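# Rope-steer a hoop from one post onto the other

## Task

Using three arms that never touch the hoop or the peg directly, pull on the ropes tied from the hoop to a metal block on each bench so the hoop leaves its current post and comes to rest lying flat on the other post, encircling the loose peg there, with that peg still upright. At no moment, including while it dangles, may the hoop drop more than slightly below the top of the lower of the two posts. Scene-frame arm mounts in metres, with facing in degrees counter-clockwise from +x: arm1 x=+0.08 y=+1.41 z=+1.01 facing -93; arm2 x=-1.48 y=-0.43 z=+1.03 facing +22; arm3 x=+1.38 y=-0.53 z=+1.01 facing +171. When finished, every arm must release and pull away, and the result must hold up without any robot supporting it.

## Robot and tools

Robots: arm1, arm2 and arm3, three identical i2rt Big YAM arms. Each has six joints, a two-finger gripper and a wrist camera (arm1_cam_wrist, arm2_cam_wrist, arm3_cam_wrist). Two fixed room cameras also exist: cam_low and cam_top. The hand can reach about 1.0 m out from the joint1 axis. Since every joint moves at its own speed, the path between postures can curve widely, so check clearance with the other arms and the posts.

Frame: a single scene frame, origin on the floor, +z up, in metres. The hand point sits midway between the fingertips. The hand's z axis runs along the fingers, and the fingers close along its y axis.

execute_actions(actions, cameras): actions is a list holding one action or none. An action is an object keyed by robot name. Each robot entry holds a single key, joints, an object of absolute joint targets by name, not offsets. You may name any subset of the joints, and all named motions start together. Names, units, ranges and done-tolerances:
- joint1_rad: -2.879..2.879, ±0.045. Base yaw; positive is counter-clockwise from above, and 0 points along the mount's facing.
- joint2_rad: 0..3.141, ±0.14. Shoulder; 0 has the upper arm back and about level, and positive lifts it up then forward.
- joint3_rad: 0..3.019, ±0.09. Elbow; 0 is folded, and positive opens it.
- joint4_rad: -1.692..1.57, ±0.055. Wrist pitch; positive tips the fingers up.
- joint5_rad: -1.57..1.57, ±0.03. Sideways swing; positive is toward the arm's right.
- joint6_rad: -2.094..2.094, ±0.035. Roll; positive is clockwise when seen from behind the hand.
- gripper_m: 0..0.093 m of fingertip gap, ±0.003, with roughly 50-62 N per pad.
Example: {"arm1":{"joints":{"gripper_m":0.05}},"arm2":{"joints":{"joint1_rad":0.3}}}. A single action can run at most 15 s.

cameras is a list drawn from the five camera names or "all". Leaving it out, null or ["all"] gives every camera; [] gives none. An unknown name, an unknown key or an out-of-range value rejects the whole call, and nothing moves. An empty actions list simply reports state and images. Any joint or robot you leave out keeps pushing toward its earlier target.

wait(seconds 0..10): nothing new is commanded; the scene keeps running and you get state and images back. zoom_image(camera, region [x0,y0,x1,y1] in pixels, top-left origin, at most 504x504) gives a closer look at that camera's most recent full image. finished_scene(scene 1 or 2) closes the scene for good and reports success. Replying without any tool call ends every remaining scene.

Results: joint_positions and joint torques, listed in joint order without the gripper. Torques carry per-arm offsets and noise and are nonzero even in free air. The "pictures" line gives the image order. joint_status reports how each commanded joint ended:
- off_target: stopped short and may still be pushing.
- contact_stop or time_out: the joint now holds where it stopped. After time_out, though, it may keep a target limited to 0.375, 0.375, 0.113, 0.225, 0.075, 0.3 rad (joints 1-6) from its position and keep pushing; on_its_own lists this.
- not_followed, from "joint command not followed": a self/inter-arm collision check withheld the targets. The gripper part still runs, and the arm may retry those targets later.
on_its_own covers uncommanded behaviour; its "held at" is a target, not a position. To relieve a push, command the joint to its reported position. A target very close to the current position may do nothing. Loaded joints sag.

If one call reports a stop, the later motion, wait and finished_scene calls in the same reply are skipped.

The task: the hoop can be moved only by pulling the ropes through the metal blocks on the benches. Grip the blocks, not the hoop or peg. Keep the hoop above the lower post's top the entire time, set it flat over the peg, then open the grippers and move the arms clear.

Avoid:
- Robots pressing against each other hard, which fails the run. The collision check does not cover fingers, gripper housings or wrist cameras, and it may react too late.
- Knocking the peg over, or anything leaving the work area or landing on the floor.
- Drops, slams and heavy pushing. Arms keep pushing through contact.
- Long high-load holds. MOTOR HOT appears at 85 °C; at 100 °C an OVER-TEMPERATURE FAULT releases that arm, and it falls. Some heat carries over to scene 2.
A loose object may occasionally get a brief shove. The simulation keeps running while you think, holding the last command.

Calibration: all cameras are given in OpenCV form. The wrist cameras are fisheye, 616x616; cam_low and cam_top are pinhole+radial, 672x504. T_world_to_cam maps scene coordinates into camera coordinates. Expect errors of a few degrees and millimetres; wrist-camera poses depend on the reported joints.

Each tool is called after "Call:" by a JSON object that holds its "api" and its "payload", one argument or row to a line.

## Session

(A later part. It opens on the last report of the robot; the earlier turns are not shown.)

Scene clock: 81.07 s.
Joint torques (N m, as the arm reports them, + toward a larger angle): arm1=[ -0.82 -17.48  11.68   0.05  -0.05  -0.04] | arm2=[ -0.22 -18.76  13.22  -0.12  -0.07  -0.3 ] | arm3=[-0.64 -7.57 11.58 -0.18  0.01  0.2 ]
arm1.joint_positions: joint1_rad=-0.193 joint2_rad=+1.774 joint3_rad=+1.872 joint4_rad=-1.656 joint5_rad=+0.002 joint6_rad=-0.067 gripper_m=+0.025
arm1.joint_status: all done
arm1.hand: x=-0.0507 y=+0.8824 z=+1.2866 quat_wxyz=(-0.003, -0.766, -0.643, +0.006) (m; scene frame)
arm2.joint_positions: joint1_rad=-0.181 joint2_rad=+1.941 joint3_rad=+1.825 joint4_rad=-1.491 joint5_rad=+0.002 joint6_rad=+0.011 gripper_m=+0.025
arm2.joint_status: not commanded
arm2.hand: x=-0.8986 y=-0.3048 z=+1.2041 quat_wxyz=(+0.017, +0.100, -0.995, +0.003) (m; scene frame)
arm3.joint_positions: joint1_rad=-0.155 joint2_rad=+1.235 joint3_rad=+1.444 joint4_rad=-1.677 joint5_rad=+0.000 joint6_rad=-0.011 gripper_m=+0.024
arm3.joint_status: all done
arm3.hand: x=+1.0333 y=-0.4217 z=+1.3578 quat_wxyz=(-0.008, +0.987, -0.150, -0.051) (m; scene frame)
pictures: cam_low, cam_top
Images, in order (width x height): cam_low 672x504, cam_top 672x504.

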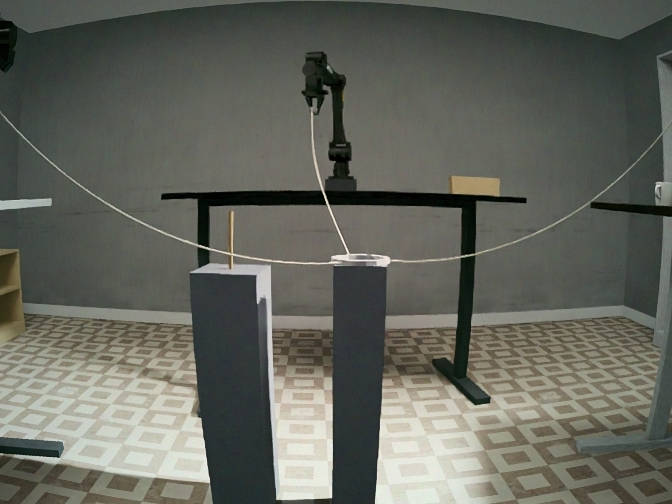

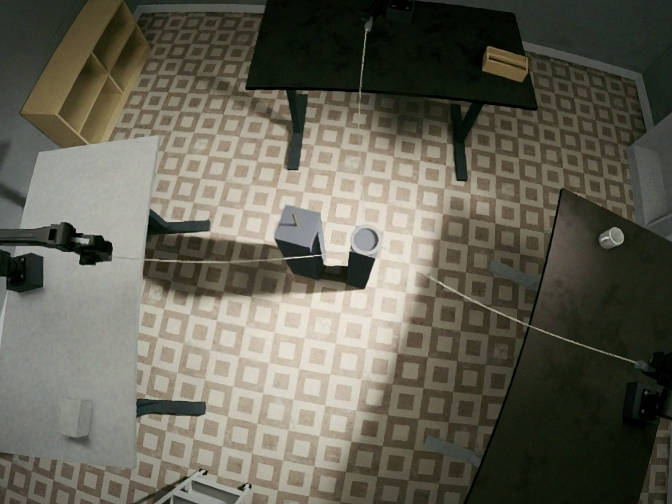

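Call:
{"api": "execute_actions", "payload": {
  "actions": [
    {"arm1":{"joints":{"joint2_rad":1.59}},"arm2":{"joints":{"joint2_rad":1.73}},"arm3":{"joints":{"joint2_rad":1.01}}}
  ],
  "cameras": ["cam_low","cam_top"]
}}

Scene clock: 88.03 s.
Joint torques (N m, as the arm reports them, + toward a larger angle): arm1=[ -0.88 -16.19  11.5    0.52   0.01  -0.01] | arm2=[ -1.93 -15.55  12.46   0.31  -0.05  -0.29] | arm3=[-0.64 -4.57 10.61  0.29  0.    0.18]
arm1.joint_positions: joint1_rad=-0.194 joint2_rad=+1.592 joint3_rad=+1.874 joint4_rad=-1.657 joint5_rad=+0.000 joint6_rad=-0.068 gripper_m=+0.025
arm1.joint_status: all done
arm1.hand: x=-0.0422 y=+0.9171 z=+1.3802 quat_wxyz=(-0.058, -0.762, -0.641, +0.079) (m; scene frame)
arm2.joint_positions: joint1_rad=-0.178 joint2_rad=+1.732 joint3_rad=+1.840 joint4_rad=-1.493 joint5_rad=+0.002 joint6_rad=+0.010 gripper_m=+0.025
arm2.joint_status: all done
arm2.hand: x=-0.9168 y=-0.3067 z=+1.3280 quat_wxyz=(-0.093, +0.101, -0.990, -0.009) (m; scene frame)
arm3.joint_positions: joint1_rad=-0.155 joint2_rad=+1.016 joint3_rad=+1.456 joint4_rad=-1.678 joint5_rad=+0.000 joint6_rad=-0.010 gripper_m=+0.024
arm3.joint_status: all done
arm3.hand: x=+1.0849 y=-0.4380 z=+1.4309 quat_wxyz=(-0.026, +0.975, -0.149, -0.164) (m; scene frame)
pictures: cam_low, cam_top
Images, in order (width x height): cam_low 672x504, cam_top 672x504.

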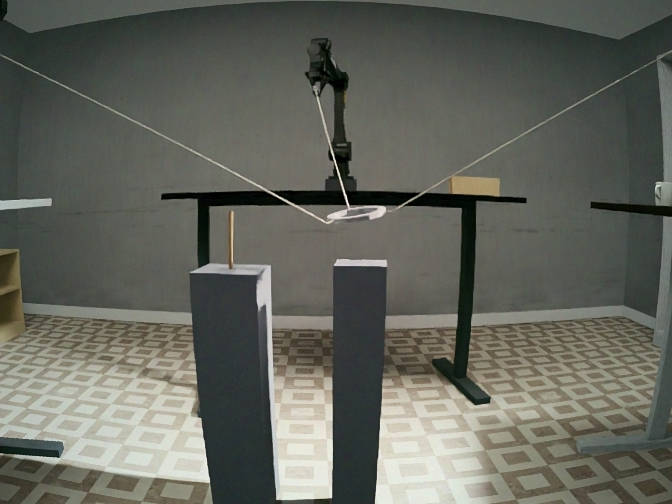

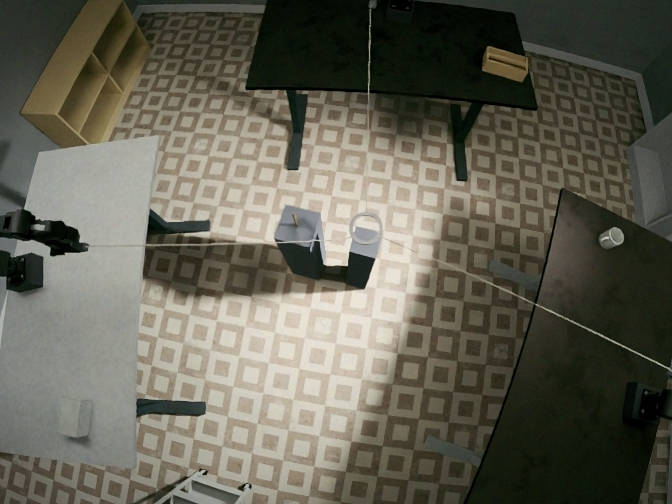

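Call:
{"api": "execute_actions", "payload": {
  "actions": [
    {"arm1":{"joints":{"joint1_rad":-0.36,"joint4_rad":-1.69}},"arm2":{"joints":{"joint1_rad":-0.09,"joint2_rad":1.34,"joint3_rad":1.63,"joint4_rad":-1.6}},"arm3":{"joints":{"joint1_rad":-0.19,"joint2_rad":1.37,"joint3_rad":1.87}}}
  ],
  "cameras": ["cam_low","cam_top"]
}}

Scene clock: 101.27 s.
Joint torques (N m, as the arm reports them, + toward a larger angle): arm1=[ -0.18 -15.55  11.53   0.3    0.07  -0.01] | arm2=[ -2.54 -10.38   8.97   0.73   0.    -0.27] | arm3=[ -0.6  -12.63  12.15   0.44  -0.02   0.19]
arm1.joint_positions: joint1_rad=-0.360 joint2_rad=+1.592 joint3_rad=+1.874 joint4_rad=-1.661 joint5_rad=-0.001 joint6_rad=-0.069 gripper_m=+0.025
arm1.joint_status: all done
joint sent to its limit — the command would take arm1.joint4_rad past its lower limit, so that joint was sent only as far as its limit.
arm1.hand: x=-0.1222 y=+0.9449 z=+1.3800 quat_wxyz=(-0.051, -0.812, -0.576, +0.082) (m; scene frame)
arm2.joint_positions: joint1_rad=-0.083 joint2_rad=+1.352 joint3_rad=+1.633 joint4_rad=-1.594 joint5_rad=+0.000 joint6_rad=+0.010 gripper_m=+0.025
arm2.joint_status: all done
arm2.hand: x=-1.0637 y=-0.2961 z=+1.4179 quat_wxyz=(-0.127, +0.148, -0.981, -0.020) (m; scene frame)
arm3.joint_positions: joint1_rad=-0.176 joint2_rad=+1.399 joint3_rad=+1.806 joint4_rad=-1.681 joint5_rad=+0.000 joint6_rad=-0.010 gripper_m=+0.024
arm3.joint_status: all done
arm3.hand: x=+0.9539 y=-0.3859 z=+1.4439 quat_wxyz=(-0.025, +0.976, -0.159, -0.146) (m; scene frame)
pictures: cam_low, cam_top
Images, in order (width x height): cam_low 672x504, cam_top 672x504.

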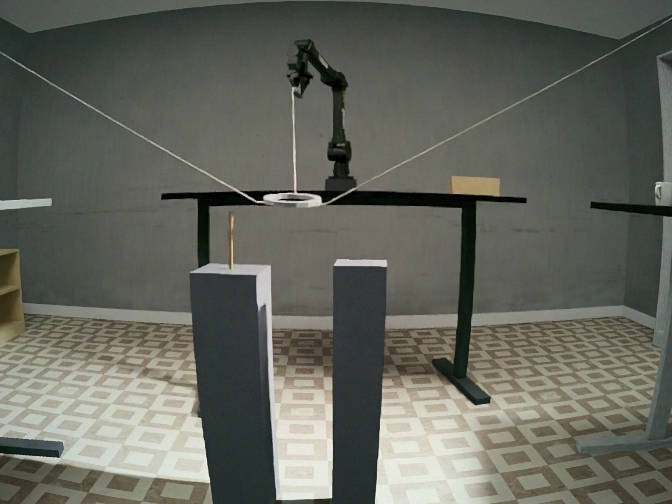

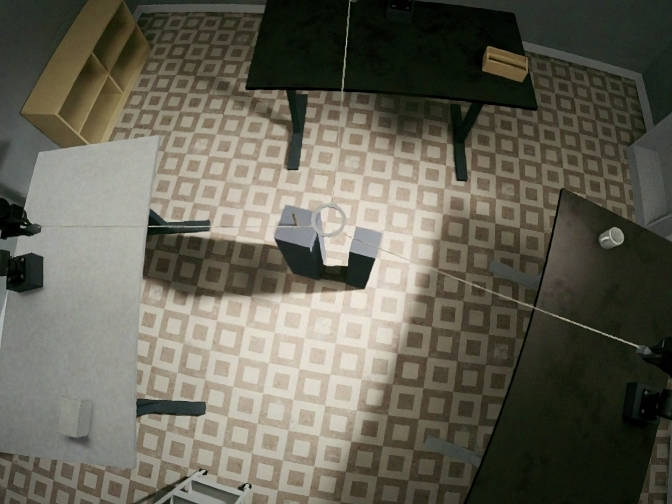

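Call:
{"api": "execute_actions", "payload": {
  "actions": [
    {"arm1":{"joints":{"joint1_rad":-0.52,"joint2_rad":1.64,"joint4_rad":-1.66,"joint6_rad":-0.4}},"arm2":{"joints":{"joint1_rad":-0.02,"joint2_rad":0.97,"joint3_rad":1.41,"joint4_rad":-1.68}},"arm3":{"joints":{"joint2_rad":1.68,"joint3_rad":2.27}}}
  ],
  "cameras": ["cam_low","cam_top"]
}}

Call:
{"api": "zoom_image", "payload": {
  "camera": "cam_top",
  "region": [240,170,360,270]
}}

Scene clock: 106.57 s.
Joint torques (N m, as the arm reports them, + toward a larger angle): arm1=[ -0.27 -17.6   11.54   1.     0.05  -0.04] | arm2=[-2.12 -4.73  8.44  0.57  0.02 -0.22] | arm3=[ -0.58 -17.87  11.62   0.62  -0.02   0.19]
arm1.joint_positions: joint1_rad=-0.519 joint2_rad=+1.647 joint3_rad=+1.874 joint4_rad=-1.661 joint5_rad=-0.001 joint6_rad=-0.385 gripper_m=+0.025
arm1.joint_status: all done
arm1.hand: x=-0.2010 y=+0.9724 z=+1.3526 quat_wxyz=(-0.022, -0.767, -0.639, +0.065) (m; scene frame)
arm2.joint_positions: joint1_rad=-0.018 joint2_rad=+0.984 joint3_rad=+1.415 joint4_rad=-1.676 joint5_rad=+0.000 joint6_rad=+0.010 gripper_m=+0.025
arm2.joint_status: all done
arm2.hand: x=-1.2046 y=-0.3210 z=+1.4447 quat_wxyz=(-0.160, +0.179, -0.970, -0.030) (m; scene frame)
arm3.joint_positions: joint1_rad=-0.176 joint2_rad=+1.713 joint3_rad=+2.209 joint4_rad=-1.682 joint5_rad=+0.000 joint6_rad=-0.010 gripper_m=+0.024
arm3.joint_status: all done
arm3.hand: x=+0.8364 y=-0.3453 z=+1.4621 quat_wxyz=(-0.032, +0.969, -0.158, -0.189) (m; scene frame)
pictures: cam_low, cam_top
Images, in order (width x height): cam_low 672x504, cam_top 672x504.

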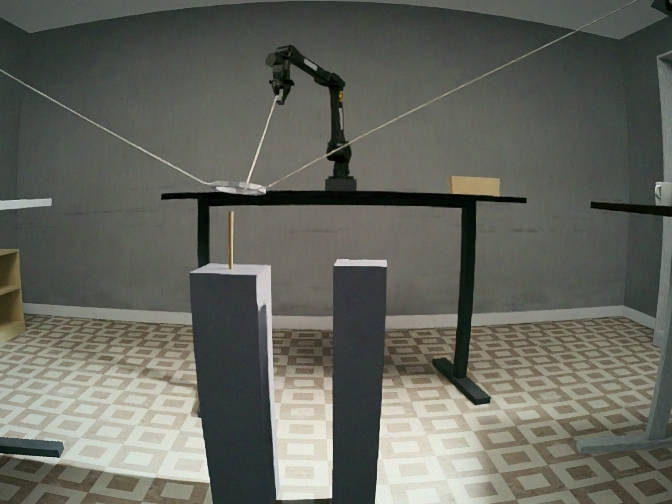

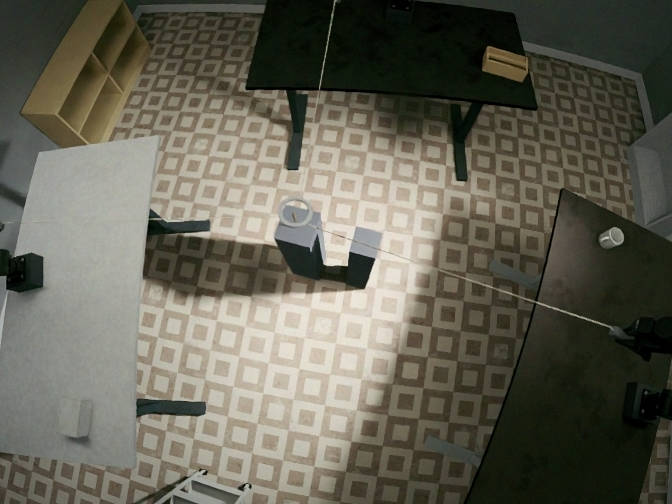

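Region (240, 170, 360, 270) of cam_top's 672x504 image, scaled by 4.200, with more detail than that image has.

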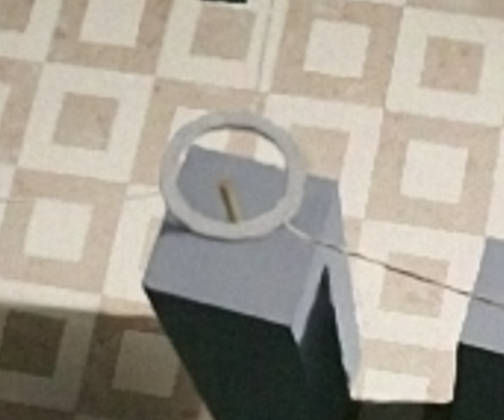

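Call:
{"api": "execute_actions", "payload": {
  "actions": [
    {"arm1":{"joints":{"joint1_rad":-0.56,"joint2_rad":1.776,"joint3_rad":1.798}},"arm2":{"joints":{"joint2_rad":1.04,"joint3_rad":1.21}},"arm3":{"joints":{"joint2_rad":1.81,"joint3_rad":2.14}}}
  ],
  "cameras": ["cam_low","cam_top"]
}}

Call:
{"api": "zoom_image", "payload": {
  "camera": "cam_top",
  "region": [240,170,360,270]
}}

Scene clock: 113.90 s.
Joint torques (N m, as the arm reports them, + toward a larger angle): arm1=[ -0.42 -20.91   9.73   0.5    0.05  -0.05] | arm2=[-1.58 -6.71  9.36  0.2  -0.03 -0.26] | arm3=[ -0.61 -20.12   9.96   0.18  -0.02   0.19]
arm1.joint_positions: joint1_rad=-0.557 joint2_rad=+1.798 joint3_rad=+1.784 joint4_rad=-1.661 joint5_rad=-0.001 joint6_rad=-0.386 gripper_m=+0.025
arm1.joint_status: all done
arm1.hand: x=-0.2204 y=+0.9787 z=+1.2414 quat_wxyz=(+0.014, -0.779, -0.625, -0.050) (m; scene frame)
arm2.joint_positions: joint1_rad=-0.018 joint2_rad=+1.061 joint3_rad=+1.206 joint4_rad=-1.676 joint5_rad=+0.000 joint6_rad=+0.010 gripper_m=+0.025
arm2.joint_status: all done
arm2.hand: x=-1.2141 y=-0.3248 z=+1.3385 quat_wxyz=(-0.020, +0.181, -0.983, -0.003) (m; scene frame)
arm3.joint_positions: joint1_rad=-0.176 joint2_rad=+1.845 joint3_rad=+2.111 joint4_rad=-1.682 joint5_rad=+0.000 joint6_rad=-0.010 gripper_m=+0.024
arm3.joint_status: all done
arm3.hand: x=+0.8126 y=-0.3372 z=+1.3468 quat_wxyz=(-0.013, +0.984, -0.160, -0.077) (m; scene frame)
pictures: cam_low, cam_top
Images, in order (width x height): cam_low 672x504, cam_top 672x504.

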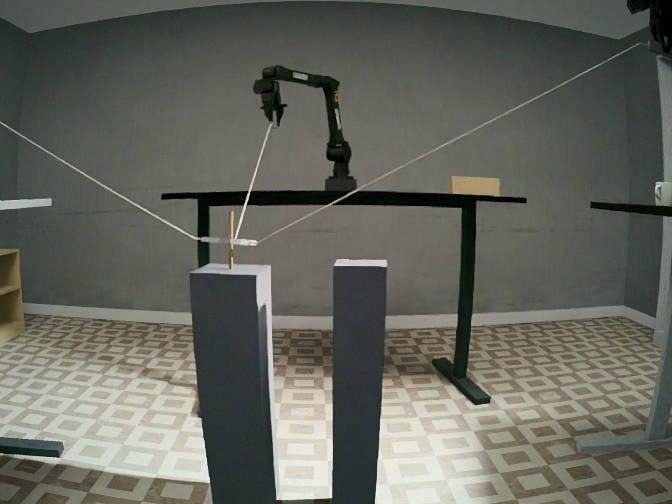

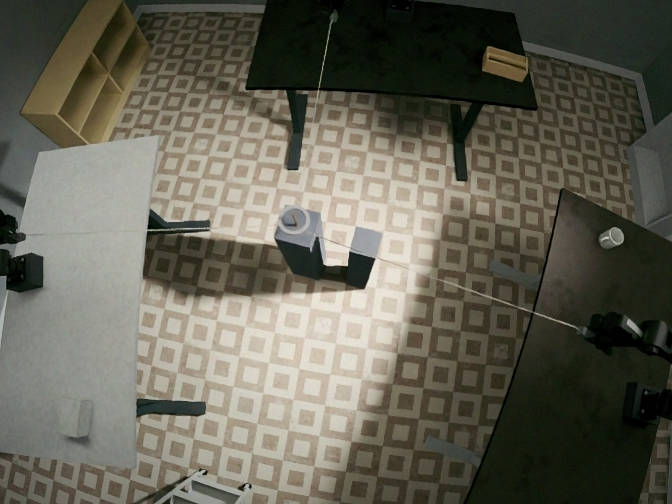

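Region (240, 170, 360, 270) of cam_top's 672x504 image, scaled by 4.200, with more detail than that image has.

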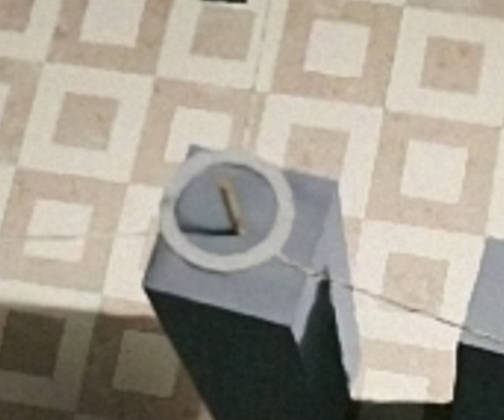

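Call:
{"api": "execute_actions", "payload": {
  "actions": [
    {"arm1":{"joints":{"joint2_rad":1.88}},"arm2":{"joints":{"joint2_rad":1.18}},"arm3":{"joints":{"joint2_rad":1.89}}}
  ],
  "cameras": ["cam_low","cam_top"]
}}

Scene clock: 117.43 s.
Joint torques (N m, as the arm reports them, + toward a larger angle): arm1=[ -0.6  -21.37   9.41   0.28   0.04  -0.05] | arm2=[-1.48 -7.82  8.94 -0.03  0.04 -0.31] | arm3=[ -0.57 -18.59   9.91   0.06  -0.02   0.18]
arm1.joint_positions: joint1_rad=-0.557 joint2_rad=+1.889 joint3_rad=+1.784 joint4_rad=-1.661 joint5_rad=-0.001 joint6_rad=-0.386 gripper_m=+0.025
arm1.joint_status: all done
arm1.hand: x=-0.2246 y=+0.9727 z=+1.1949 quat_wxyz=(+0.027, -0.776, -0.623, -0.093) (m; scene frame)
arm2.joint_positions: joint1_rad=-0.018 joint2_rad=+1.201 joint3_rad=+1.206 joint4_rad=-1.675 joint5_rad=+0.000 joint6_rad=+0.010 gripper_m=+0.025
arm2.joint_status: all done
arm2.hand: x=-1.1938 y=-0.3169 z=+1.3003 quat_wxyz=(+0.048, +0.181, -0.982, +0.010) (m; scene frame)
arm3.joint_positions: joint1_rad=-0.176 joint2_rad=+1.896 joint3_rad=+2.111 joint4_rad=-1.682 joint5_rad=+0.000 joint6_rad=-0.010 gripper_m=+0.024
arm3.joint_status: all done
arm3.hand: x=+0.8034 y=-0.3340 z=+1.3170 quat_wxyz=(-0.008, +0.986, -0.161, -0.051) (m; scene frame)
pictures: cam_low, cam_top
Images, in order (width x height): cam_low 672x504, cam_top 672x504.

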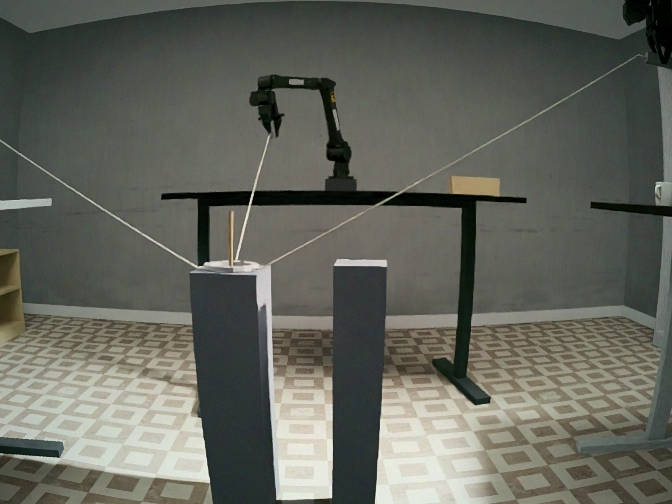

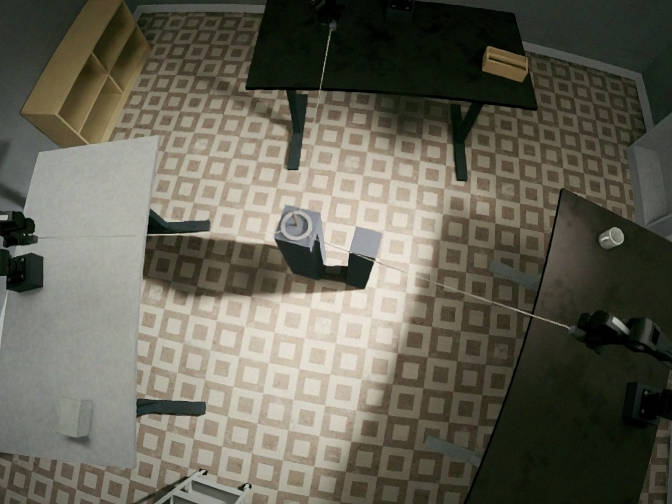

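Call:
{"api": "execute_actions", "payload": {
  "actions": [
    {"arm1":{"joints":{"joint1_rad":-0.4,"joint2_rad":1.98,"joint3_rad":1.65,"joint4_rad":-1.25}},"arm2":{"joints":{"joint1_rad":-0.18,"joint2_rad":1.7,"joint3_rad":1.4,"joint4_rad":-1.25}},"arm3":{"joints":{"joint2_rad":2.0,"joint3_rad":1.82,"joint4_rad":-1.33}}}
  ],
  "cameras": []
}}

Call:
{"api": "execute_actions", "payload": {
  "actions": [
    {"arm1":{"joints":{"joint2_rad":2.05,"joint3_rad":1.485,"joint4_rad":-0.96}},"arm2":{"joints":{"joint2_rad":2.09,"joint3_rad":1.5,"joint4_rad":-0.92}},"arm3":{"joints":{"joint1_rad":-0.15,"joint2_rad":2.04,"joint3_rad":1.45,"joint4_rad":-0.93}}}
  ],
  "cameras": ["cam_low","cam_top"]
}}

Scene clock: 126.07 s.
Joint torques (N m, as the arm reports them, + toward a larger angle): arm1=[ -0.24 -23.2    9.01   1.18   0.03  -0.05] | arm2=[ -0.56 -15.94  10.83   0.32   0.01  -0.29] | arm3=[ -0.62 -22.16   9.87   1.06  -0.02   0.18]
arm1.joint_positions: joint1_rad=-0.402 joint2_rad=+1.997 joint3_rad=+1.639 joint4_rad=-1.263 joint5_rad=-0.001 joint6_rad=-0.386 gripper_m=+0.025
arm1.joint_status: all done
arm1.hand: x=-0.1740 y=+0.8872 z=+1.0749 quat_wxyz=(+0.009, -0.729, -0.684, -0.024) (m; scene frame)
arm2.joint_positions: joint1_rad=-0.186 joint2_rad=+1.719 joint3_rad=+1.369 joint4_rad=-1.256 joint5_rad=+0.000 joint6_rad=+0.010 gripper_m=+0.025
arm2.joint_status: all done
arm2.hand: x=-0.9936 y=-0.3273 z=+1.1536 quat_wxyz=(+0.016, +0.098, -0.995, +0.002) (m; scene frame)
arm3.joint_positions: joint1_rad=-0.176 joint2_rad=+2.029 joint3_rad=+1.788 joint4_rad=-1.346 joint5_rad=+0.000 joint6_rad=-0.010 gripper_m=+0.024
arm3.joint_status: all done
arm3.hand: x=+0.7927 y=-0.3306 z=+1.1158 quat_wxyz=(+0.002, +0.987, -0.161, +0.008) (m; scene frame)
pictures: none
No camera images: the call's "cameras" was empty. Leave "cameras" out to get every camera's image.

Scene clock: 127.37 s.
Joint torques (N m, as the arm reports them, + toward a larger angle): arm1=[ -0.24 -22.25   7.89   1.31   0.03  -0.04] | arm2=[ -1.08 -19.51   8.97   0.54  -0.01  -0.24] | arm3=[  1.49 -18.56   7.75   1.13  -0.02   0.18]
arm1.joint_positions: joint1_rad=-0.402 joint2_rad=+2.058 joint3_rad=+1.477 joint4_rad=-0.974 joint5_rad=-0.001 joint6_rad=-0.386 gripper_m=+0.025
arm1.joint_status: all done
arm1.hand: x=-0.1726 y=+0.8902 z=+0.9850 quat_wxyz=(-0.003, -0.729, -0.684, +0.007) (m; scene frame)
arm2.joint_positions: joint1_rad=-0.186 joint2_rad=+2.112 joint3_rad=+1.478 joint4_rad=-0.928 joint5_rad=+0.000 joint6_rad=+0.010 gripper_m=+0.025
arm2.joint_status: all done
arm2.hand: x=-0.9055 y=-0.3090 z=+0.9828 quat_wxyz=(-0.005, +0.098, -0.995, +0.000) (m; scene frame)
arm3.joint_positions: joint1_rad=-0.165 joint2_rad=+2.044 joint3_rad=+1.433 joint4_rad=-0.947 joint5_rad=+0.000 joint6_rad=-0.010 gripper_m=+0.024
arm3.joint_status: all done
arm3.hand: x=+0.8345 y=-0.3519 z=+0.9840 quat_wxyz=(-0.001, +0.988, -0.155, -0.006) (m; scene frame)
pictures: cam_low, cam_top
Images, in order (width x height): cam_low 672x504, cam_top 672x504.

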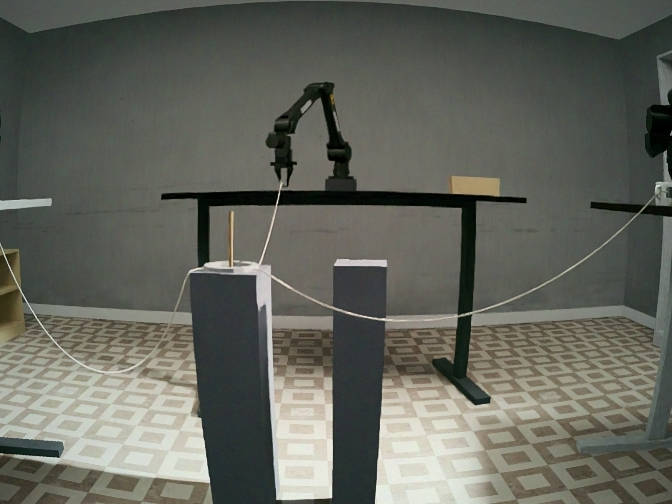

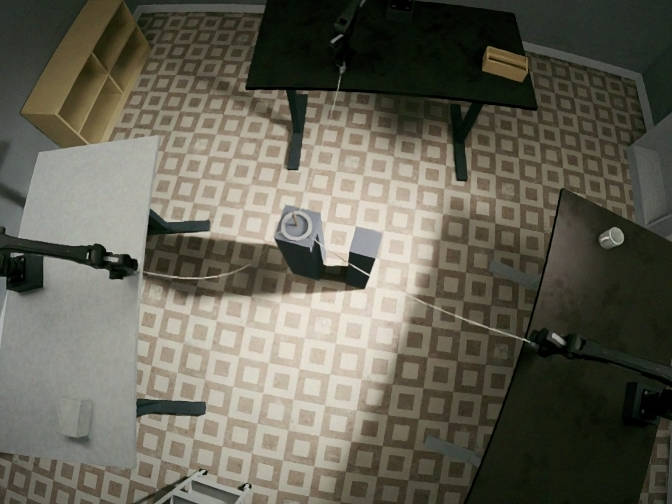

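Call:
{"api": "execute_actions", "payload": {
  "actions": [
    {"arm1":{"joints":{"joint2_rad":2.105}},"arm2":{"joints":{"joint2_rad":2.155}},"arm3":{"joints":{"joint2_rad":2.092}}}
  ],
  "cameras": []
}}

Scene clock: 132.43 s.
Joint torques (N m, as the arm reports them, + toward a larger angle): arm1=[ -0.29 -19.77   7.77   1.14   0.    -0.04] | arm2=[ -1.35 -16.09   8.7    0.35  -0.01  -0.26] | arm3=[  1.15 -17.17   7.53   0.83  -0.01   0.18]
arm1.joint_positions: joint1_rad=-0.402 joint2_rad=+2.086 joint3_rad=+1.477 joint4_rad=-0.971 joint5_rad=+0.000 joint6_rad=-0.386 gripper_m=+0.025
arm1.joint_status: all done
arm1.hand: x=-0.1712 y=+0.8935 z=+0.9695 quat_wxyz=(+0.001, -0.729, -0.684, -0.004) (m; scene frame)
arm2.joint_positions: joint1_rad=-0.186 joint2_rad=+2.132 joint3_rad=+1.478 joint4_rad=-0.925 joint5_rad=+0.000 joint6_rad=+0.010 gripper_m=+0.025
arm2.joint_status: all done
arm2.hand: x=-0.9087 y=-0.3097 z=+0.9714 quat_wxyz=(+0.004, +0.098, -0.995, +0.001) (m; scene frame)
arm3.joint_positions: joint1_rad=-0.165 joint2_rad=+2.080 joint3_rad=+1.433 joint4_rad=-0.942 joint5_rad=+0.000 joint6_rad=-0.010 gripper_m=+0.024
arm3.joint_status: all done
arm3.hand: x=+0.8391 y=-0.3535 z=+0.9646 quat_wxyz=(+0.002, +0.988, -0.155, +0.009) (m; scene frame)
pictures: none
No camera images: the call's "cameras" was empty. Leave "cameras" out to get every camera's image.

Call:
{"api": "execute_actions", "payload": {
  "actions": [
    {"arm1":{"joints":{"gripper_m":0.06}},"arm2":{"joints":{"gripper_m":0.06}},"arm3":{"joints":{"gripper_m":0.06}}}
  ],
  "cameras": []
}}

Call:
{"api": "execute_actions", "payload": {
  "actions": [
    {"arm1":{"joints":{"joint2_rad":1.6}},"arm2":{"joints":{"joint2_rad":1.6}},"arm3":{"joints":{"joint2_rad":1.6}}}
  ],
  "cameras": ["cam_low","cam_top"]
}}

Scene clock: 136.13 s.
Joint torques (N m, as the arm reports them, + toward a larger angle): arm1=[ -0.39 -19.59   7.8    1.16   0.01  -0.04] | arm2=[ -1.59 -15.5    8.79   0.35   0.    -0.29] | arm3=[  1.51 -17.23   7.52   0.86  -0.02   0.18]
arm1.joint_positions: joint1_rad=-0.402 joint2_rad=+2.086 joint3_rad=+1.477 joint4_rad=-0.971 joint5_rad=+0.000 joint6_rad=-0.386 gripper_m=+0.060
arm1.joint_status: all done
arm1.hand: x=-0.1712 y=+0.8935 z=+0.9695 quat_wxyz=(+0.001, -0.729, -0.684, -0.004) (m; scene frame)
arm2.joint_positions: joint1_rad=-0.186 joint2_rad=+2.133 joint3_rad=+1.478 joint4_rad=-0.925 joint5_rad=+0.000 joint6_rad=+0.009 gripper_m=+0.060
arm2.joint_status: all done
arm2.hand: x=-0.9088 y=-0.3097 z=+0.9710 quat_wxyz=(+0.004, +0.098, -0.995, +0.001) (m; scene frame)
arm3.joint_positions: joint1_rad=-0.165 joint2_rad=+2.080 joint3_rad=+1.433 joint4_rad=-0.942 joint5_rad=+0.000 joint6_rad=-0.010 gripper_m=+0.060
arm3.joint_status: all done
arm3.hand: x=+0.8391 y=-0.3535 z=+0.9646 quat_wxyz=(+0.002, +0.988, -0.155, +0.009) (m; scene frame)
pictures: none
No camera images: the call's "cameras" was empty. Leave "cameras" out to get every camera's image.

Scene clock: 137.80 s.
Joint torques (N m, as the arm reports them, + toward a larger angle): arm1=[ -0.28 -15.58  10.05   2.09   0.01  -0.02] | arm2=[ -0.62 -13.76  11.33   1.3    0.03  -0.24] | arm3=[  1.44 -13.52   9.66   1.79  -0.02   0.18]
arm1.joint_positions: joint1_rad=-0.402 joint2_rad=+1.591 joint3_rad=+1.477 joint4_rad=-0.971 joint5_rad=+0.000 joint6_rad=-0.386 gripper_m=+0.060
arm1.joint_status: all done
arm1.hand: x=-0.1769 y=+0.8817 z=+1.2540 quat_wxyz=(-0.087, -0.708, -0.664, +0.225) (m; scene frame)
arm2.joint_positions: joint1_rad=-0.186 joint2_rad=+1.598 joint3_rad=+1.479 joint4_rad=-0.924 joint5_rad=+0.000 joint6_rad=+0.009 gripper_m=+0.060
arm2.joint_status: all done
arm2.hand: x=-0.8880 y=-0.3052 z=+1.2847 quat_wxyz=(-0.260, +0.095, -0.961, -0.028) (m; scene frame)
arm3.joint_positions: joint1_rad=-0.165 joint2_rad=+1.589 joint3_rad=+1.435 joint4_rad=-0.942 joint5_rad=+0.000 joint6_rad=-0.010 gripper_m=+0.060
arm3.joint_status: all done
arm3.hand: x=+0.8197 y=-0.3466 z=+1.2430 quat_wxyz=(-0.038, +0.960, -0.151, -0.232) (m; scene frame)
pictures: cam_low, cam_top
Images, in order (width x height): cam_low 672x504, cam_top 672x504.

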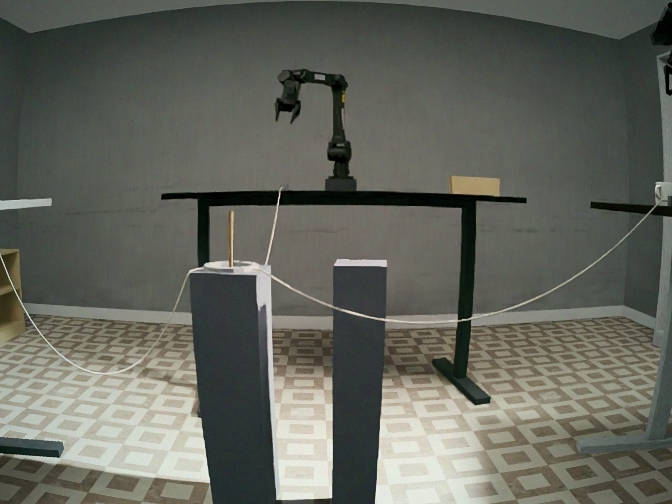

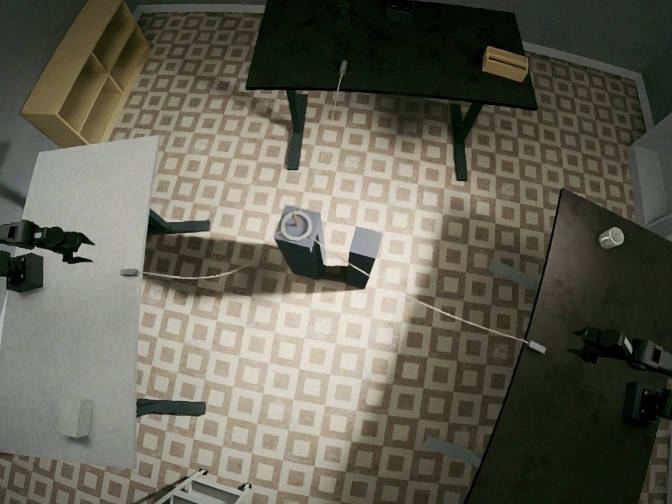

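Call:
{"api": "finished_scene", "payload": {
  "scene": 1
}}

The scene is finished: the task was done.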